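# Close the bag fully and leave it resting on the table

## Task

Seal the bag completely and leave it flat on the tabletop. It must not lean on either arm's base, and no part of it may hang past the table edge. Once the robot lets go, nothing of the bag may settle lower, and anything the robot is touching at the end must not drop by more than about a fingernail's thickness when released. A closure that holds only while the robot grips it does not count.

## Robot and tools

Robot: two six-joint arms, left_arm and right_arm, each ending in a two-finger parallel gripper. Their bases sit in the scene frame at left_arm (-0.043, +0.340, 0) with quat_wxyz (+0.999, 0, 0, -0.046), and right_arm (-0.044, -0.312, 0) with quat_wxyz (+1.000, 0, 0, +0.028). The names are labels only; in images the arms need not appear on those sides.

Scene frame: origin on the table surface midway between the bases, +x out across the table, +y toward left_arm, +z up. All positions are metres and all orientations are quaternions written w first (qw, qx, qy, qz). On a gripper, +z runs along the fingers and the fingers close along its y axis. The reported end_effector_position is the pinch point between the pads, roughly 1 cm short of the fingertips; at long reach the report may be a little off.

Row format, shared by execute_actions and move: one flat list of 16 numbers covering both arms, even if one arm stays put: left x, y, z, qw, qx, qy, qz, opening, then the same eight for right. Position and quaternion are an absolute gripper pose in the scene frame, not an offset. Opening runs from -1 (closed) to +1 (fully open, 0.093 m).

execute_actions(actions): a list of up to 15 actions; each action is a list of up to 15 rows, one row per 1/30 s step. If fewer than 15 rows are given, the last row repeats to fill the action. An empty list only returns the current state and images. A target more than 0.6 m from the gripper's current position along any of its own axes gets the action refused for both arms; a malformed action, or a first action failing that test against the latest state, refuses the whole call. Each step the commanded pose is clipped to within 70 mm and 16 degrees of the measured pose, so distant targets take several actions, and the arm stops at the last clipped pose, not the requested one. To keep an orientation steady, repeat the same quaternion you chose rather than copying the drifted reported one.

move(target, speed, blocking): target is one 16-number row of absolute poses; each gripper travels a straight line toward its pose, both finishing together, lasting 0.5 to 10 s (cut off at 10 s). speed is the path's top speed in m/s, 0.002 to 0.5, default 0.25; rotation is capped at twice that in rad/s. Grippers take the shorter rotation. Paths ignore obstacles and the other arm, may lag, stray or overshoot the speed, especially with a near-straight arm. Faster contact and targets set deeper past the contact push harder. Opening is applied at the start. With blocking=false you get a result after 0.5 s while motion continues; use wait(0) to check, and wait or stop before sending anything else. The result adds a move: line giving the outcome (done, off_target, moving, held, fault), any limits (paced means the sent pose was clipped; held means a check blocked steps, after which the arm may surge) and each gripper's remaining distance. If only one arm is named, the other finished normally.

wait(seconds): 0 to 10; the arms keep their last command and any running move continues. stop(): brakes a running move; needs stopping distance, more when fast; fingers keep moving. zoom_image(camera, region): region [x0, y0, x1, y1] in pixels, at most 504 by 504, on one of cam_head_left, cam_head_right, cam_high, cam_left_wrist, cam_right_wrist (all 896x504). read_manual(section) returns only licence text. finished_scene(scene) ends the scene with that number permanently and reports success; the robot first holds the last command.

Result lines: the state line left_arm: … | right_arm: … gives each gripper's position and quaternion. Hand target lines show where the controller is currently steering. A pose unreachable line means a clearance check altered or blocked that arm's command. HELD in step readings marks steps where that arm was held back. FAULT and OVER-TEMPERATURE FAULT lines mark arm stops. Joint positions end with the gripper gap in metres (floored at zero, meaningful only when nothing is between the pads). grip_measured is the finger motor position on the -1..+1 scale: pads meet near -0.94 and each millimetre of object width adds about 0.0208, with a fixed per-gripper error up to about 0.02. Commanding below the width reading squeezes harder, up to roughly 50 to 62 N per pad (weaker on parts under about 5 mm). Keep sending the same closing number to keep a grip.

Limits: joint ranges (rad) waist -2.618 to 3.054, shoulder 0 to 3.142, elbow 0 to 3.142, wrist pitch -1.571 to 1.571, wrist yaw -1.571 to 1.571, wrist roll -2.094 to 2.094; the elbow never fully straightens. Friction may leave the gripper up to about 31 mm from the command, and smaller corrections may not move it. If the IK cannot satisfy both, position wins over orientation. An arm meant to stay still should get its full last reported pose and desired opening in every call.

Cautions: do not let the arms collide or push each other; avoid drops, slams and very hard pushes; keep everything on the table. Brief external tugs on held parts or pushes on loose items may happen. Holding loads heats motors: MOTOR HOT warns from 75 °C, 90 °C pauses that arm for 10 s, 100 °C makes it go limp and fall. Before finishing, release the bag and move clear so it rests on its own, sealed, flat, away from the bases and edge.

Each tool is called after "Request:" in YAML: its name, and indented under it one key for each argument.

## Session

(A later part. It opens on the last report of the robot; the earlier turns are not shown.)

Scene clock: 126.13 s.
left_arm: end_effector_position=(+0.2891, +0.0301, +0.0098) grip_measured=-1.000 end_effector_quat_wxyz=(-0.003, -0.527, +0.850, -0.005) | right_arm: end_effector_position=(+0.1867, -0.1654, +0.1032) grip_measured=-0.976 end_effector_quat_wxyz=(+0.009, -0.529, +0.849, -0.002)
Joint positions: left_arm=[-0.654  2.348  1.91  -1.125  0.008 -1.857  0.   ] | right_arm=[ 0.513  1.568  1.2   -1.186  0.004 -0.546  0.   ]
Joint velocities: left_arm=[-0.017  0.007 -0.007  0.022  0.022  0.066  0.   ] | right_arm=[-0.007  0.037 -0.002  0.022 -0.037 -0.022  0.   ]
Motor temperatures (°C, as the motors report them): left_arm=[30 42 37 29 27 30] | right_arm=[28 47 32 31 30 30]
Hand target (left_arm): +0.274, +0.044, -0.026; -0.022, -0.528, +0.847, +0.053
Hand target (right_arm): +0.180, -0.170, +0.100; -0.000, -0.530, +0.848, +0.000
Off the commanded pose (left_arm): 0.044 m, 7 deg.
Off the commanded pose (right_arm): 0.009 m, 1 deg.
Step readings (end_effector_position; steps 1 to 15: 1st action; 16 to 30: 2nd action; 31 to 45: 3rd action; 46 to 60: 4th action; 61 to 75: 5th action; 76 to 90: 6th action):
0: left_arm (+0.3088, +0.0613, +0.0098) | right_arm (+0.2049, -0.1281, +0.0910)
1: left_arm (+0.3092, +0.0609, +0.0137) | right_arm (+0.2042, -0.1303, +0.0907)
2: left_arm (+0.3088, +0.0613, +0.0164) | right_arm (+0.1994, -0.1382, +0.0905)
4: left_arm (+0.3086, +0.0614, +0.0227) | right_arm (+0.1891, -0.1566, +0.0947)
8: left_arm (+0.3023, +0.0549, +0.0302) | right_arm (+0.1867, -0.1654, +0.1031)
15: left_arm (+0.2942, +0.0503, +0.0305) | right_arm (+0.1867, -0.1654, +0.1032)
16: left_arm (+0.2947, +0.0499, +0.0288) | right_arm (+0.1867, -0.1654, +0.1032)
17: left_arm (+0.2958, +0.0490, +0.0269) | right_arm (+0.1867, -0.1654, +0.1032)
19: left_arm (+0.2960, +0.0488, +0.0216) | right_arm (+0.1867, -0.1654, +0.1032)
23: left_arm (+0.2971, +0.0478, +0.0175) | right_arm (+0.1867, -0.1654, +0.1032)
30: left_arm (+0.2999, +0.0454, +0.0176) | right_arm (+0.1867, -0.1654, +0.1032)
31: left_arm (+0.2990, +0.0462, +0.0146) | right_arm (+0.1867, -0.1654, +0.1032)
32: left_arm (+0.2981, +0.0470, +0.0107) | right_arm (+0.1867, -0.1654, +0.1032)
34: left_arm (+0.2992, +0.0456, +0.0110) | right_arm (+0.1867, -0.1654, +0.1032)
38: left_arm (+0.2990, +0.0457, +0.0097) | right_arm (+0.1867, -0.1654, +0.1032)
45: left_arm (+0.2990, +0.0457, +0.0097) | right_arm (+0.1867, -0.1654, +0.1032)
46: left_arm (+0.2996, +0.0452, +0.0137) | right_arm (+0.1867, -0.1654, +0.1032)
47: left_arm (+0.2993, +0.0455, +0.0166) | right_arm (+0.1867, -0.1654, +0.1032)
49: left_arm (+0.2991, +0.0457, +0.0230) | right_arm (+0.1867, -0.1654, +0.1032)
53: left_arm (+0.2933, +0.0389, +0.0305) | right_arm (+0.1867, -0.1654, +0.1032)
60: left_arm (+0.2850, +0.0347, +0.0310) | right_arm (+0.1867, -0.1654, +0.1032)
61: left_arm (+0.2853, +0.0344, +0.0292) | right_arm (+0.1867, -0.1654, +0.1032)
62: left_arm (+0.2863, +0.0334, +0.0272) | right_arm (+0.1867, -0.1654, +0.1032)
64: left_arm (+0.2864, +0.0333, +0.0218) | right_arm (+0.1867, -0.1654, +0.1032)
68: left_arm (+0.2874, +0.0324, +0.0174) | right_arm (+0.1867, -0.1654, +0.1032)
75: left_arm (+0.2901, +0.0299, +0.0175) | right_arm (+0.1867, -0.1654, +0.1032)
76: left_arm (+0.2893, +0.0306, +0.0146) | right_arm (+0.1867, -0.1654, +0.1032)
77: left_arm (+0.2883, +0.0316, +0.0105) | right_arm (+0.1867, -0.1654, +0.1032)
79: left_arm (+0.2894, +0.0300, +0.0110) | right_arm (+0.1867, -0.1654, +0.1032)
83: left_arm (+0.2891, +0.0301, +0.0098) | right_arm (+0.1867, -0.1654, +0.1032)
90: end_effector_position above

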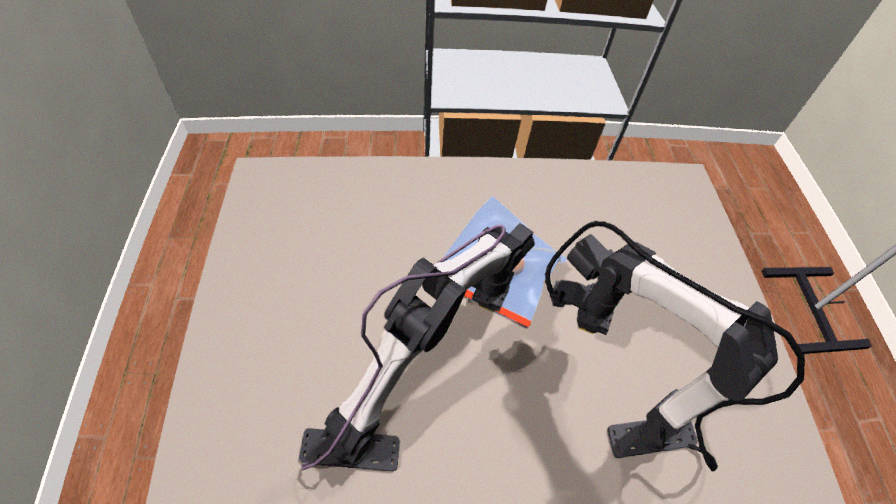

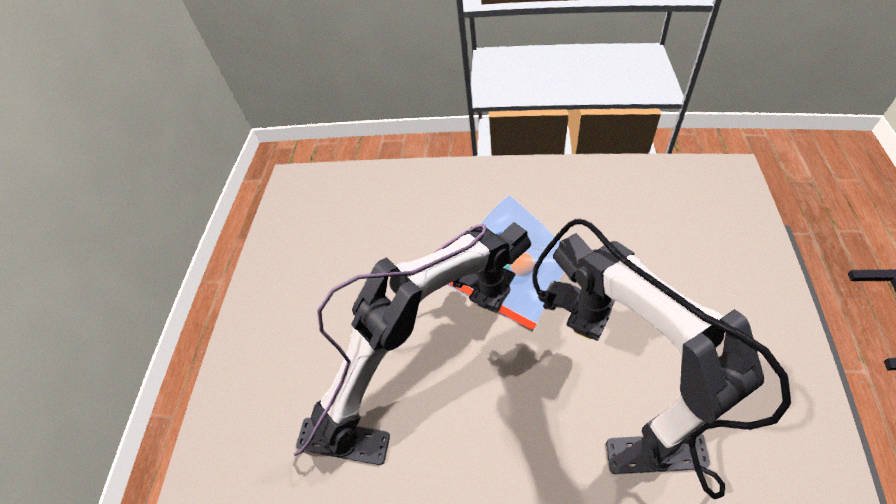

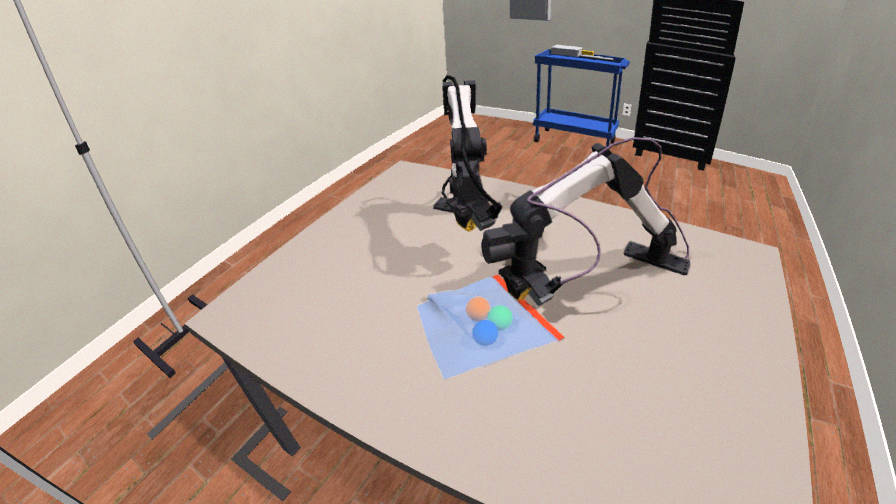

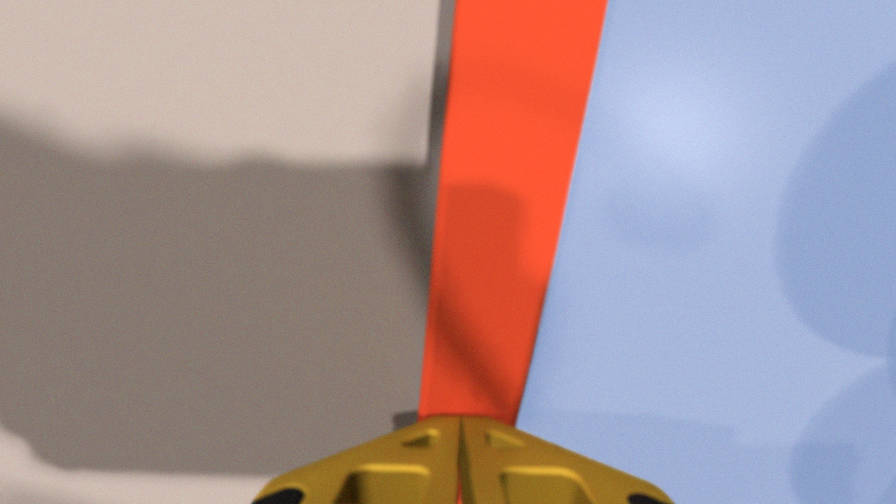

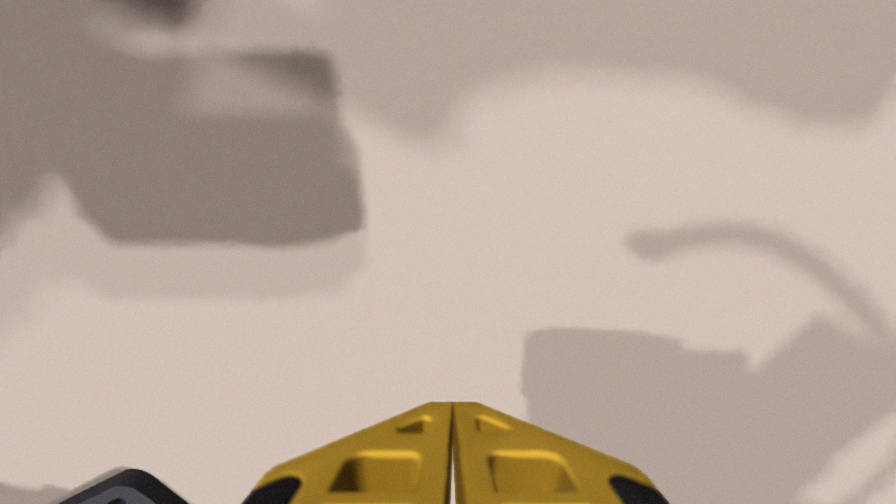

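Request:
execute_actions:
  actions:
    - [[0.2880,0.0330,0.036,0,-0.530,0.848,0,-1,0.18,-0.17,0.10,0,-0.530,0.848,0,-1],[0.2880,0.0330,0.036,0,-0.530,0.848,0,-1,0.18,-0.17,0.10,0,-0.530,0.848,0,-1],[0.2880,0.0330,0.036,0,-0.530,0.848,0,-1,0.18,-0.17,0.10,0,-0.530,0.848,0,-1],[0.2880,0.0330,0.036,0,-0.530,0.848,0,-1,0.18,-0.17,0.10,0,-0.530,0.848,0,-1],[0.2781,0.0182,0.036,0,-0.530,0.848,0,-1,0.18,-0.17,0.10,0,-0.530,0.848,0,-1]]
    - [[0.2781,0.0182,0.003,0,-0.530,0.848,0,-1,0.18,-0.17,0.10,0,-0.530,0.848,0,-1]]
    - [[0.2675,0.0268,-0.03,-0.0215,-0.529,0.847,0.0535,-1,0.18,-0.17,0.10,0,-0.530,0.848,0,-1]]
    - [[0.2795,0.0170,0.06,0,-0.530,0.848,0,-1,0.18,-0.17,0.10,0,-0.530,0.848,0,-1]]

Request:
move:
  target: [0.20,0.25,0.16,0,-0.530,0.848,0,-1,0.18,-0.17,0.10,0,-0.530,0.848,0,-1]
  speed: 0.3

Scene clock: 129.33 s.
left_arm: end_effector_position=(+0.2809, +0.0130, +0.0629) grip_measured=-1.000 end_effector_quat_wxyz=(-0.002, -0.527, +0.850, -0.014) | right_arm: end_effector_position=(+0.1867, -0.1654, +0.1032) grip_measured=-0.976 end_effector_quat_wxyz=(+0.009, -0.529, +0.849, -0.002)
Joint positions: left_arm=[-0.693  2.331  2.092 -1.307  0.01  -1.895  0.   ] | right_arm=[ 0.513  1.568  1.2   -1.186  0.004 -0.546  0.   ]
Joint velocities: left_arm=[-0.002 -0.012  0.002 -0.051  0.066 -0.037  0.   ] | right_arm=[-0.002 -0.012 -0.007 -0.007 -0.007 -0.037  0.   ]
Motor temperatures (°C, as the motors report them): left_arm=[30 43 38 29 27 30] | right_arm=[28 47 32 31 30 30]
Hand target (left_arm): +0.280, +0.016, +0.060; +0.000, -0.530, +0.848, -0.001
Hand target (right_arm): +0.180, -0.170, +0.100; -0.000, -0.530, +0.848, +0.000
Off the commanded pose (left_arm): 0.005 m, 2 deg.
Off the commanded pose (right_arm): 0.009 m, 1 deg.
Step readings (end_effector_position; steps 1 to 15: 1st action; 16 to 30: 2nd action; 31 to 45: 3rd action; 46 to 60: 4th action):
0: left_arm (+0.2891, +0.0301, +0.0098) | right_arm (+0.1867, -0.1654, +0.1032)
1: left_arm (+0.2896, +0.0296, +0.0138) | right_arm (+0.1867, -0.1654, +0.1032)
2: left_arm (+0.2893, +0.0299, +0.0165) | right_arm (+0.1867, -0.1654, +0.1032)
4: left_arm (+0.2892, +0.0300, +0.0229) | right_arm (+0.1867, -0.1654, +0.1032)
8: left_arm (+0.2854, +0.0221, +0.0312) | right_arm (+0.1867, -0.1654, +0.1032)
15: left_arm (+0.2770, +0.0178, +0.0326) | right_arm (+0.1867, -0.1654, +0.1032)
16: left_arm (+0.2774, +0.0175, +0.0309) | right_arm (+0.1867, -0.1654, +0.1032)
17: left_arm (+0.2782, +0.0166, +0.0289) | right_arm (+0.1867, -0.1654, +0.1032)
19: left_arm (+0.2781, +0.0168, +0.0230) | right_arm (+0.1867, -0.1654, +0.1032)
23: left_arm (+0.2788, +0.0161, +0.0176) | right_arm (+0.1867, -0.1654, +0.1032)
30: left_arm (+0.2814, +0.0135, +0.0177) | right_arm (+0.1867, -0.1654, +0.1032)
31: left_arm (+0.2806, +0.0143, +0.0147) | right_arm (+0.1867, -0.1654, +0.1032)
32: left_arm (+0.2797, +0.0151, +0.0107) | right_arm (+0.1867, -0.1654, +0.1032)
34: left_arm (+0.2806, +0.0134, +0.0112) | right_arm (+0.1867, -0.1654, +0.1032)
38: left_arm (+0.2804, +0.0135, +0.0098) | right_arm (+0.1867, -0.1654, +0.1032)
45: left_arm (+0.2804, +0.0135, +0.0098) | right_arm (+0.1867, -0.1654, +0.1032)
46: left_arm (+0.2809, +0.0130, +0.0161) | right_arm (+0.1867, -0.1654, +0.1032)
47: left_arm (+0.2802, +0.0136, +0.0214) | right_arm (+0.1867, -0.1654, +0.1032)
49: left_arm (+0.2823, +0.0115, +0.0376) | right_arm (+0.1867, -0.1654, +0.1032)
53: left_arm (+0.2858, +0.0081, +0.0608) | right_arm (+0.1867, -0.1654, +0.1032)
60: end_effector_position above

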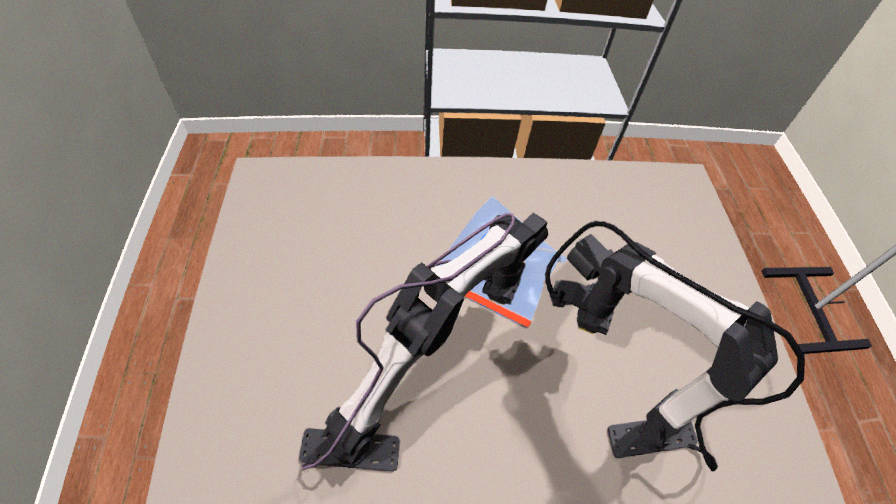

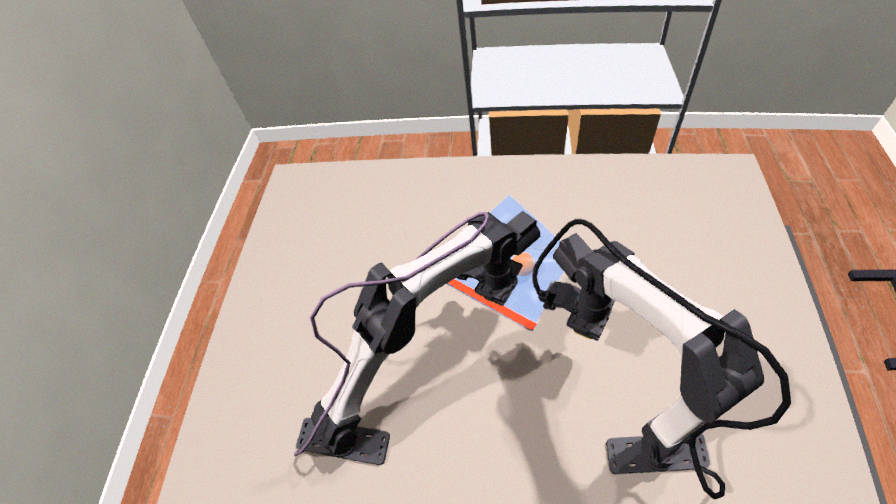

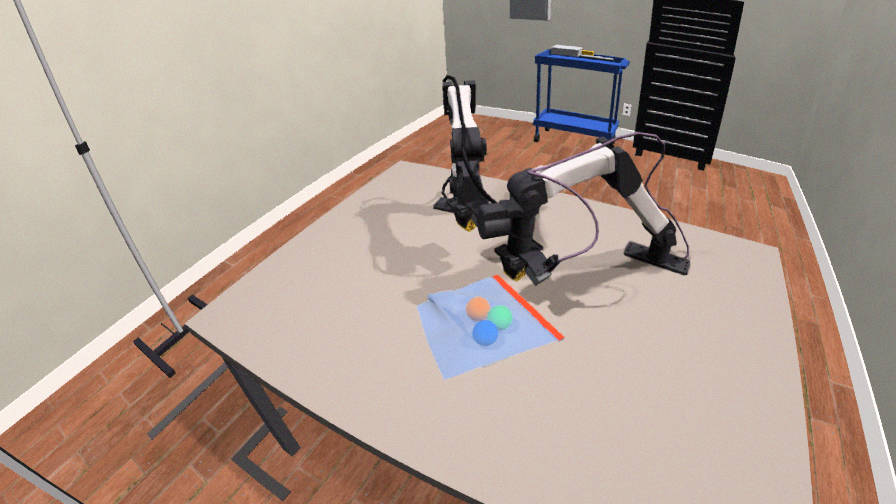

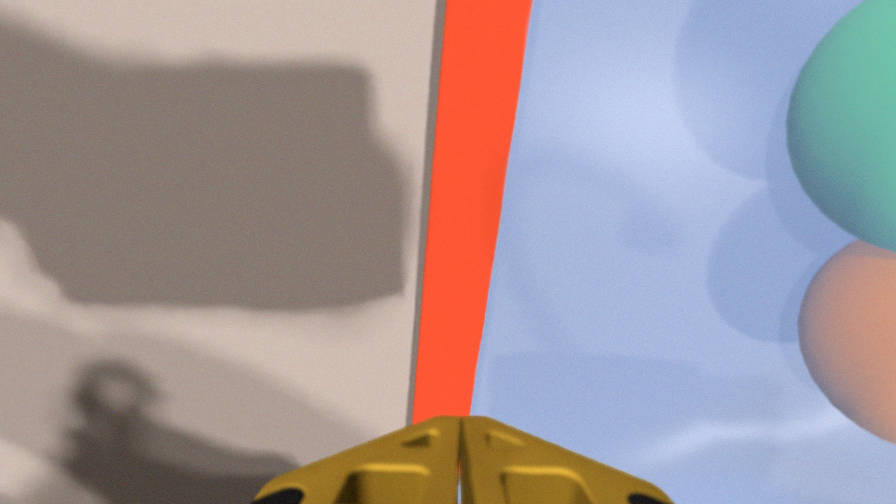

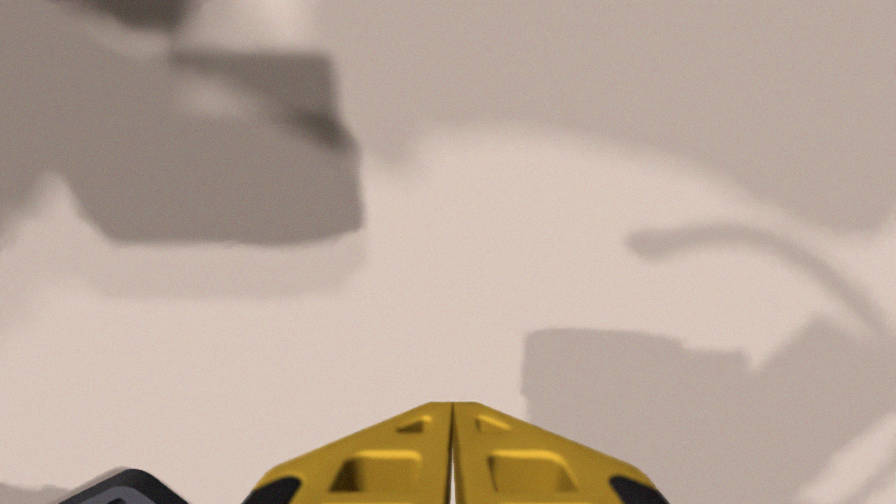

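Scene clock: 130.87 s.
left_arm: end_effector_position=(+0.2092, +0.2429, +0.1707) grip_measured=-1.000 end_effector_quat_wxyz=(+0.009, -0.532, +0.846, -0.020) | right_arm: end_effector_position=(+0.1867, -0.1654, +0.1032) grip_measured=-0.976 end_effector_quat_wxyz=(+0.009, -0.529, +0.849, -0.002)
Joint positions: left_arm=[-0.267  1.534  1.435 -1.429  0.01  -1.483  0.   ] | right_arm=[ 0.513  1.568  1.2   -1.186  0.004 -0.546  0.   ]
Joint velocities: left_arm=[0.002 0.002 0.007 0.051 0.007 0.007 0.   ] | right_arm=[-0.007  0.002  0.002 -0.066 -0.081  0.022  0.   ]
Motor temperatures (°C, as the motors report them): left_arm=[30 43 37 29 27 30] | right_arm=[28 47 32 30 30 30]
Hand target (left_arm): +0.198, +0.248, +0.161; -0.006, -0.530, +0.848, +0.000
Hand target (right_arm): +0.180, -0.170, +0.100; -0.000, -0.530, +0.848, +0.000
Off the commanded pose (left_arm): 0.016 m, 3 deg.
Off the commanded pose (right_arm): 0.009 m, 1 deg.
move: off_target (left_arm)

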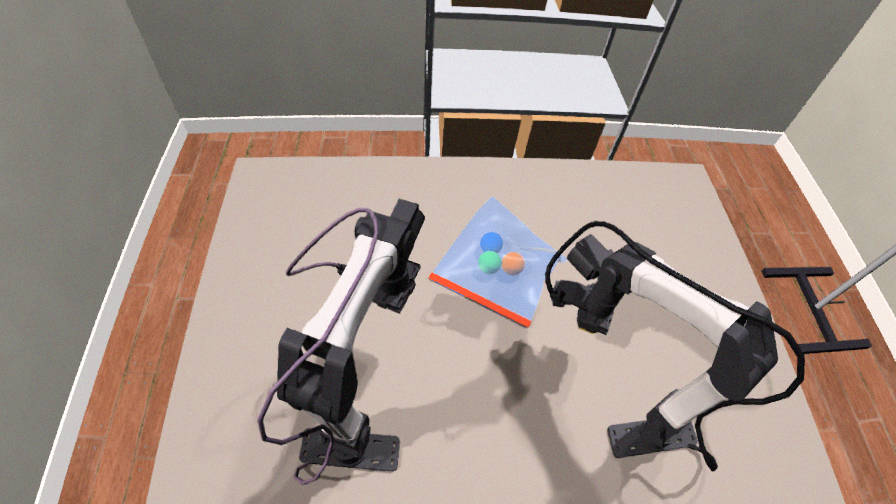

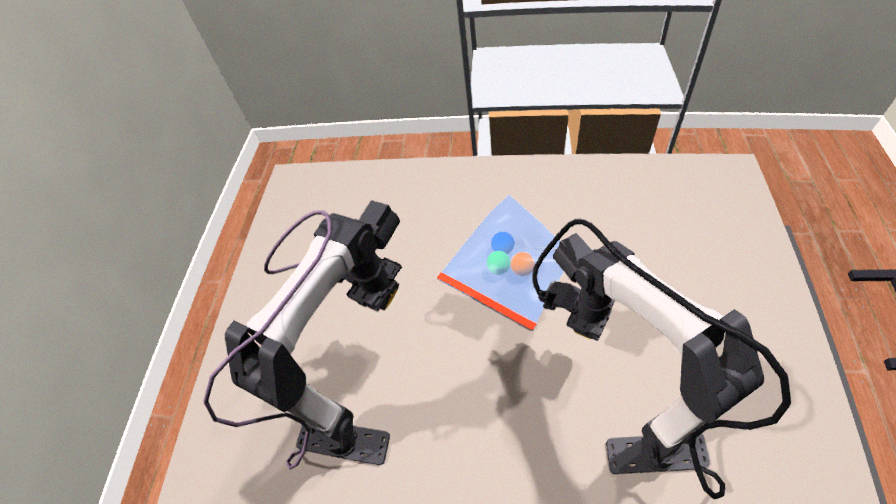

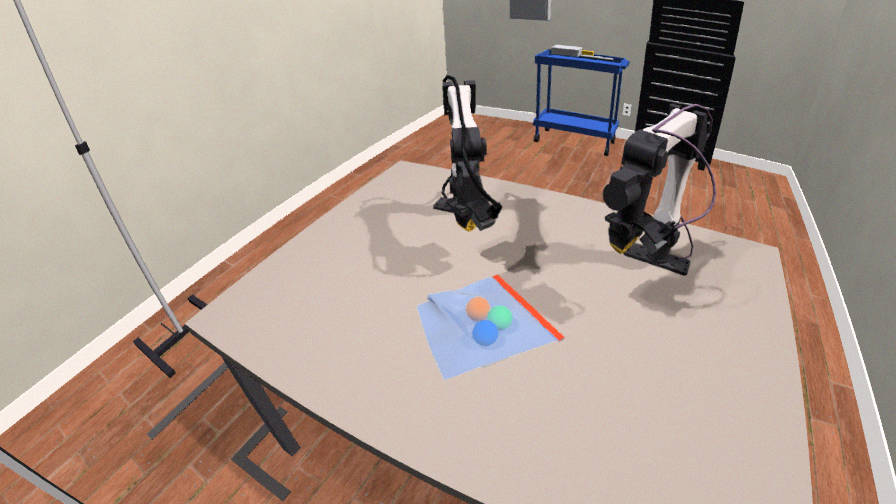

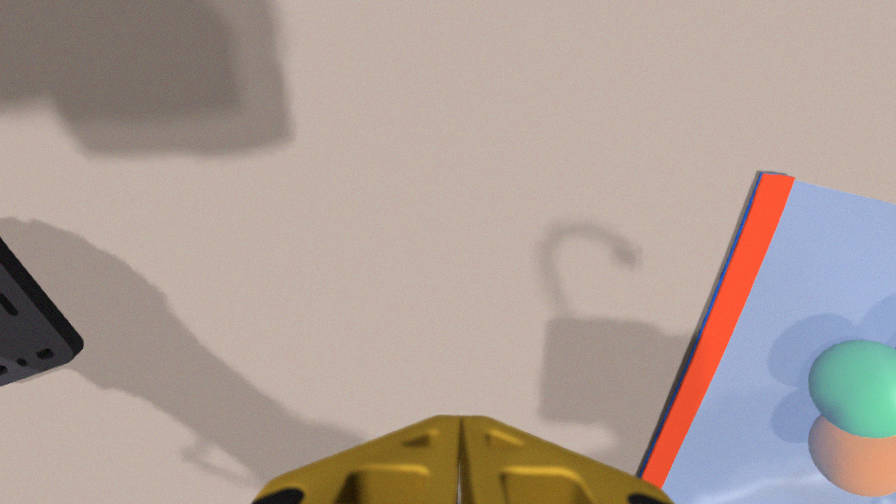

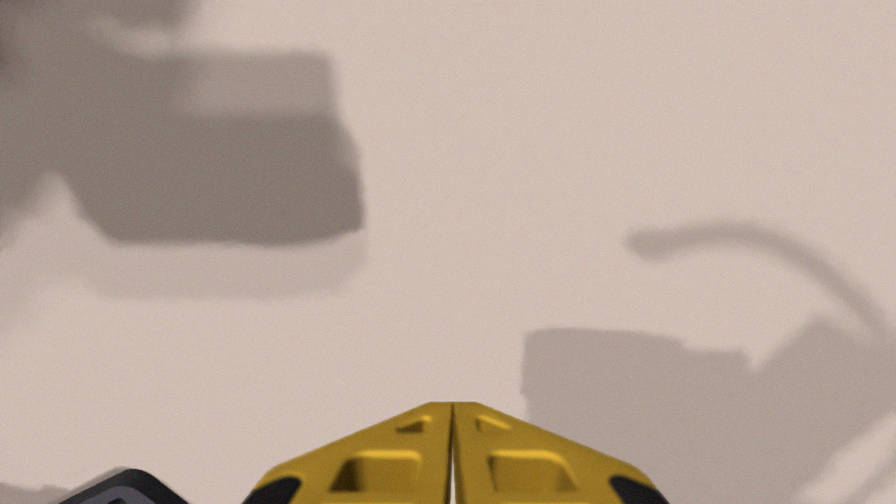

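Request:
zoom_image:
  camera: "cam_left_wrist"
  region: [600, 150, 896, 504]

Request:
zoom_image:
  camera: "cam_head_left"
  region: [420, 260, 560, 340]

Region (600, 150, 896, 504) of cam_left_wrist's 896x504 image, scaled by 1.424, with more detail than that image has; it fills the left 421 columns of this view, and the rest is white.

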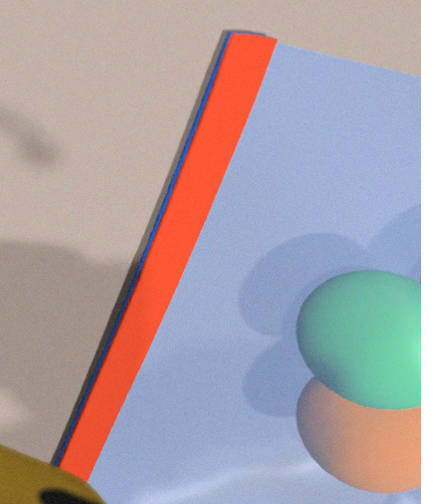

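Region (420, 260, 560, 340) of cam_head_left's 896x504 image, scaled by 3.600, with more detail than that image has; it fills the top 288 rows of this view, and the rest is white.

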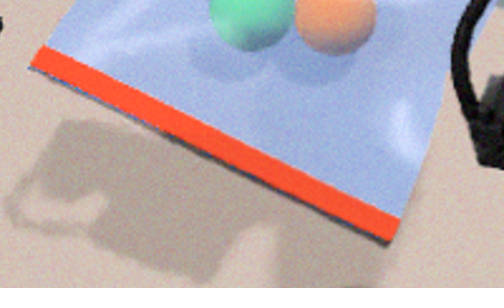

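Request:
zoom_image:
  camera: "cam_left_wrist"
  region: [680, 160, 820, 330]

Request:
zoom_image:
  camera: "cam_left_wrist"
  region: [620, 320, 760, 500]

Region (680, 160, 820, 330) of cam_left_wrist's 896x504 image, scaled by 2.965, with more detail than that image has; it fills the left 415 columns of this view, and the rest is white.

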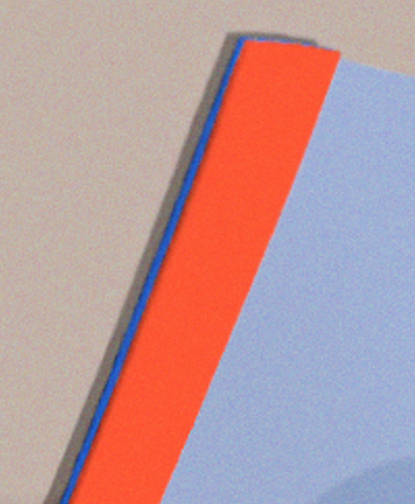

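Region (620, 320, 760, 500) of cam_left_wrist's 896x504 image, scaled by 2.800, with more detail than that image has.

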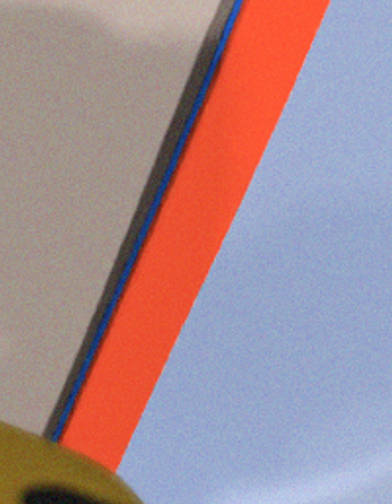

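Request:
move:
  target: [0.352,0.143,0.036,0,-0.530,0.848,0,-1,0.2346,-0.0537,0.036,0,-0.530,0.848,0,-1]
  speed: 0.3

Scene clock: 138.67 s.
left_arm: end_effector_position=(+0.3482, +0.1462, +0.0329) grip_measured=-1.000 end_effector_quat_wxyz=(-0.005, -0.529, +0.849, -0.001) | right_arm: end_effector_position=(+0.2294, -0.0606, +0.0366) grip_measured=-0.976 end_effector_quat_wxyz=(-0.006, -0.531, +0.847, -0.003)
Joint positions: left_arm=[-0.362  2.264  1.86  -1.17   0.01  -1.569  0.   ] | right_arm=[ 0.689  2.016  1.482 -1.051  0.004 -0.374  0.   ]
Joint velocities: left_arm=[ 0.017 -0.017  0.007 -0.037  0.007 -0.037  0.   ] | right_arm=[ 0.007  0.017 -0.007  0.007  0.066  0.022  0.   ]
Motor temperatures (°C, as the motors report them): left_arm=[30 42 37 29 27 30] | right_arm=[28 46 32 30 30 30]
Hand target (left_arm): +0.351, +0.144, +0.035; +0.001, -0.530, +0.848, -0.000
Hand target (right_arm): +0.233, -0.053, +0.037; -0.001, -0.530, +0.848, +0.001
Off the commanded pose (left_arm): 0.006 m, 1 deg.
Off the commanded pose (right_arm): 0.009 m, 1 deg.
move: done

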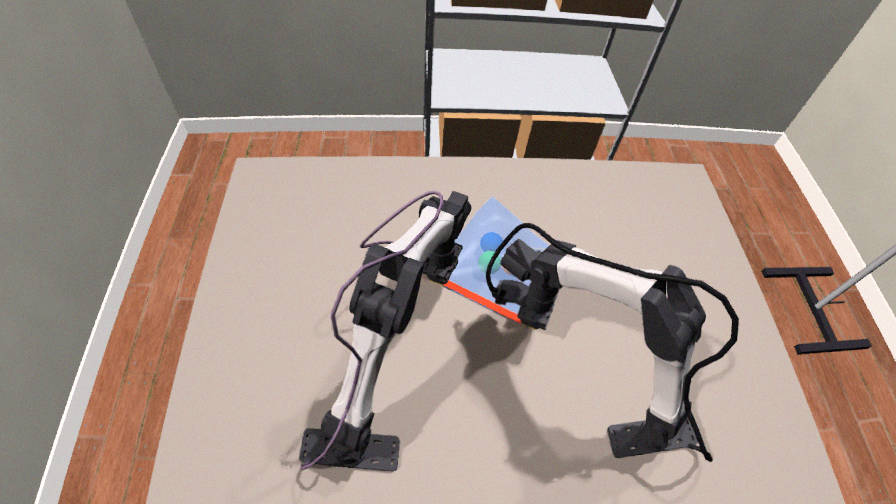

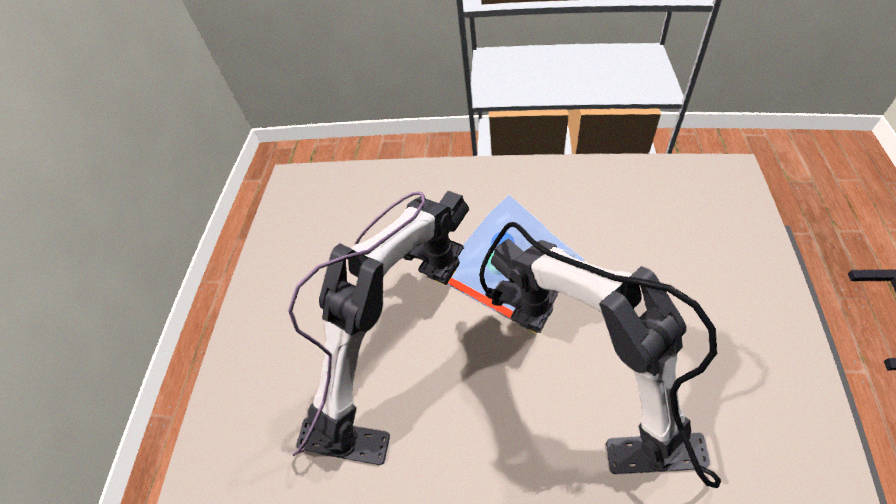

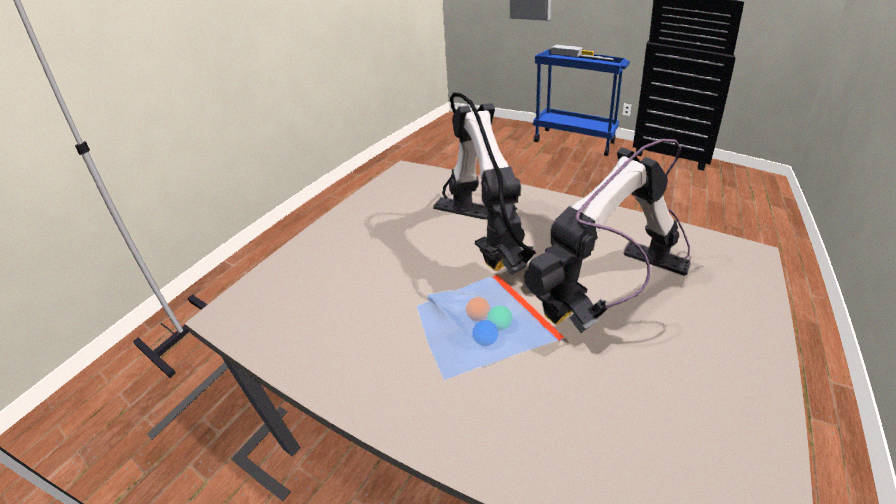

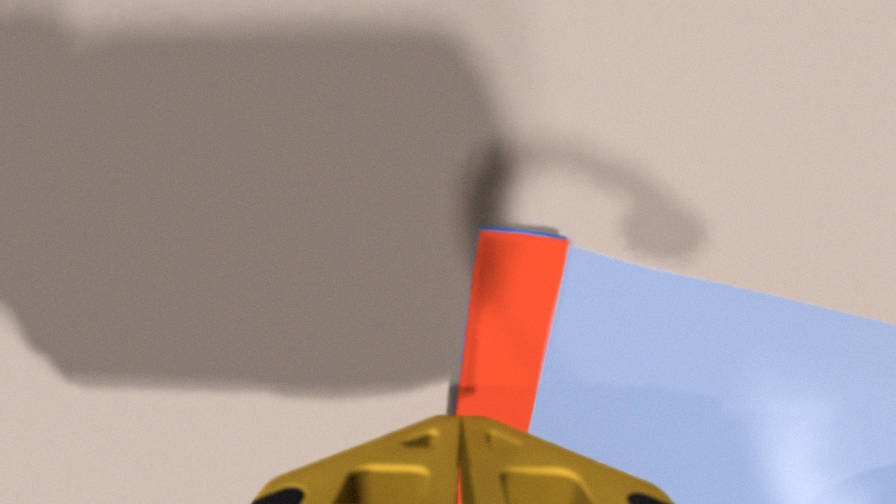

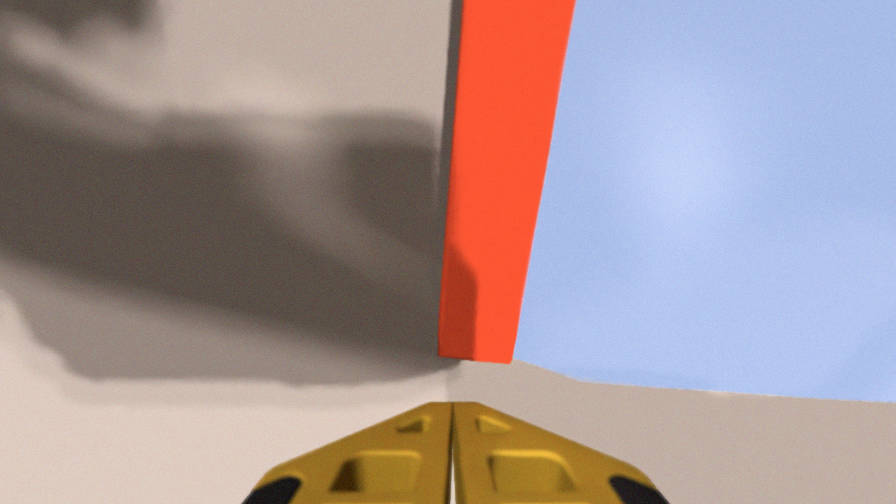

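Request:
execute_actions:
  actions:
    - [[0.353,0.1425,0.003,0,-0.530,0.848,0,-1,0.2345,-0.0560,0.003,0,-0.530,0.848,0,-1]]

Scene clock: 141.23 s.
left_arm: end_effector_position=(+0.3592, +0.1408, +0.0185) grip_measured=-1.000 end_effector_quat_wxyz=(+0.005, -0.529, +0.848, -0.017) | right_arm: end_effector_position=(+0.2359, -0.0546, +0.0156) grip_measured=-0.976 end_effector_quat_wxyz=(+0.006, -0.530, +0.848, -0.001)
Joint positions: left_arm=[-0.362  2.291  1.846 -1.093  0.01  -1.571  0.   ] | right_arm=[ 0.689  2.052  1.449 -0.957  0.004 -0.372  0.   ]
Joint velocities: left_arm=[ 0.012  0.002 -0.027 -0.022  0.081 -0.037  0.   ] | right_arm=[ 0.012  0.027 -0.012 -0.007 -0.007 -0.007  0.   ]
Motor temperatures (°C, as the motors report them): left_arm=[30 42 37 29 27 30] | right_arm=[28 46 33 30 30 30]
Hand target (left_arm): +0.352, +0.143, +0.003; +0.000, -0.530, +0.848, +0.000
Hand target (right_arm): +0.234, -0.056, +0.003; -0.001, -0.530, +0.848, -0.000
Off the commanded pose (left_arm): 0.017 m, 2 deg.
Off the commanded pose (right_arm): 0.013 m, 1 deg.
Step readings (end_effector_position):
0: left_arm (+0.3482, +0.1462, +0.0329) | right_arm (+0.2294, -0.0606, +0.0366)
1: left_arm (+0.3493, +0.1457, +0.0321) | right_arm (+0.2304, -0.0597, +0.0348)
2: left_arm (+0.3513, +0.1447, +0.0307) | right_arm (+0.2321, -0.0581, +0.0320)
4: left_arm (+0.3544, +0.1431, +0.0265) | right_arm (+0.2337, -0.0566, +0.0243)
8: left_arm (+0.3571, +0.1418, +0.0195) | right_arm (+0.2345, -0.0559, +0.0156)
15: end_effector_position above

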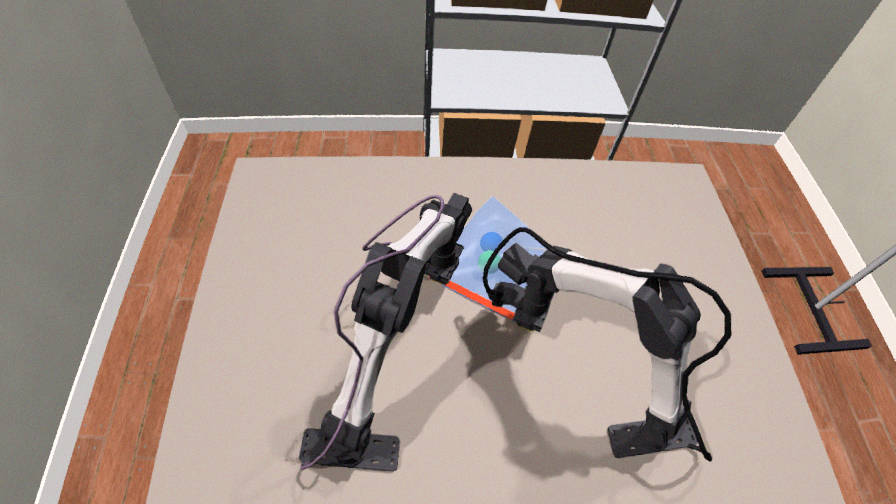

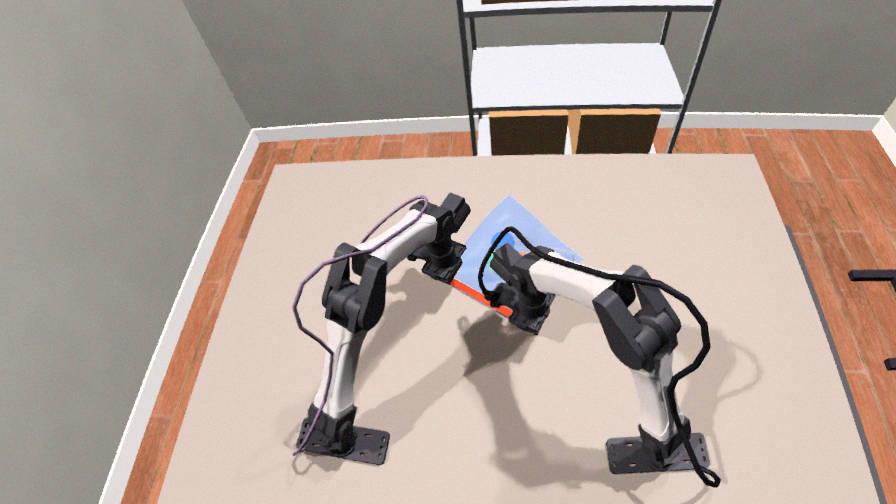

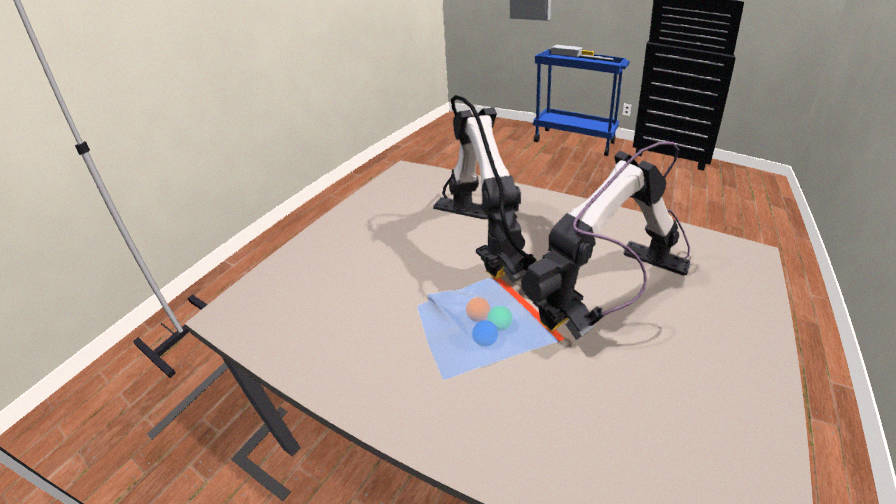

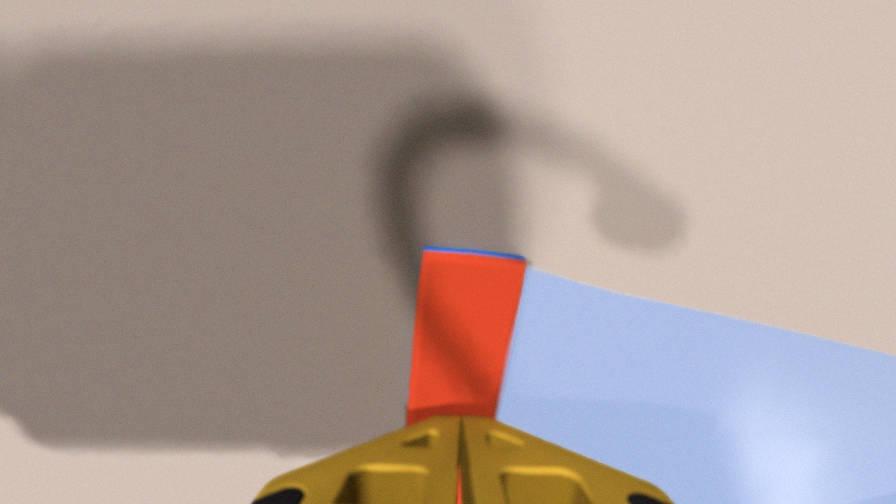

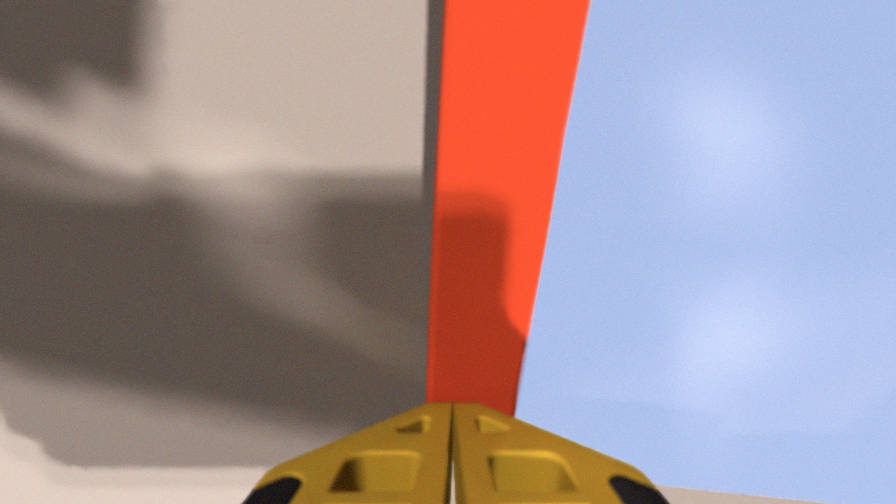

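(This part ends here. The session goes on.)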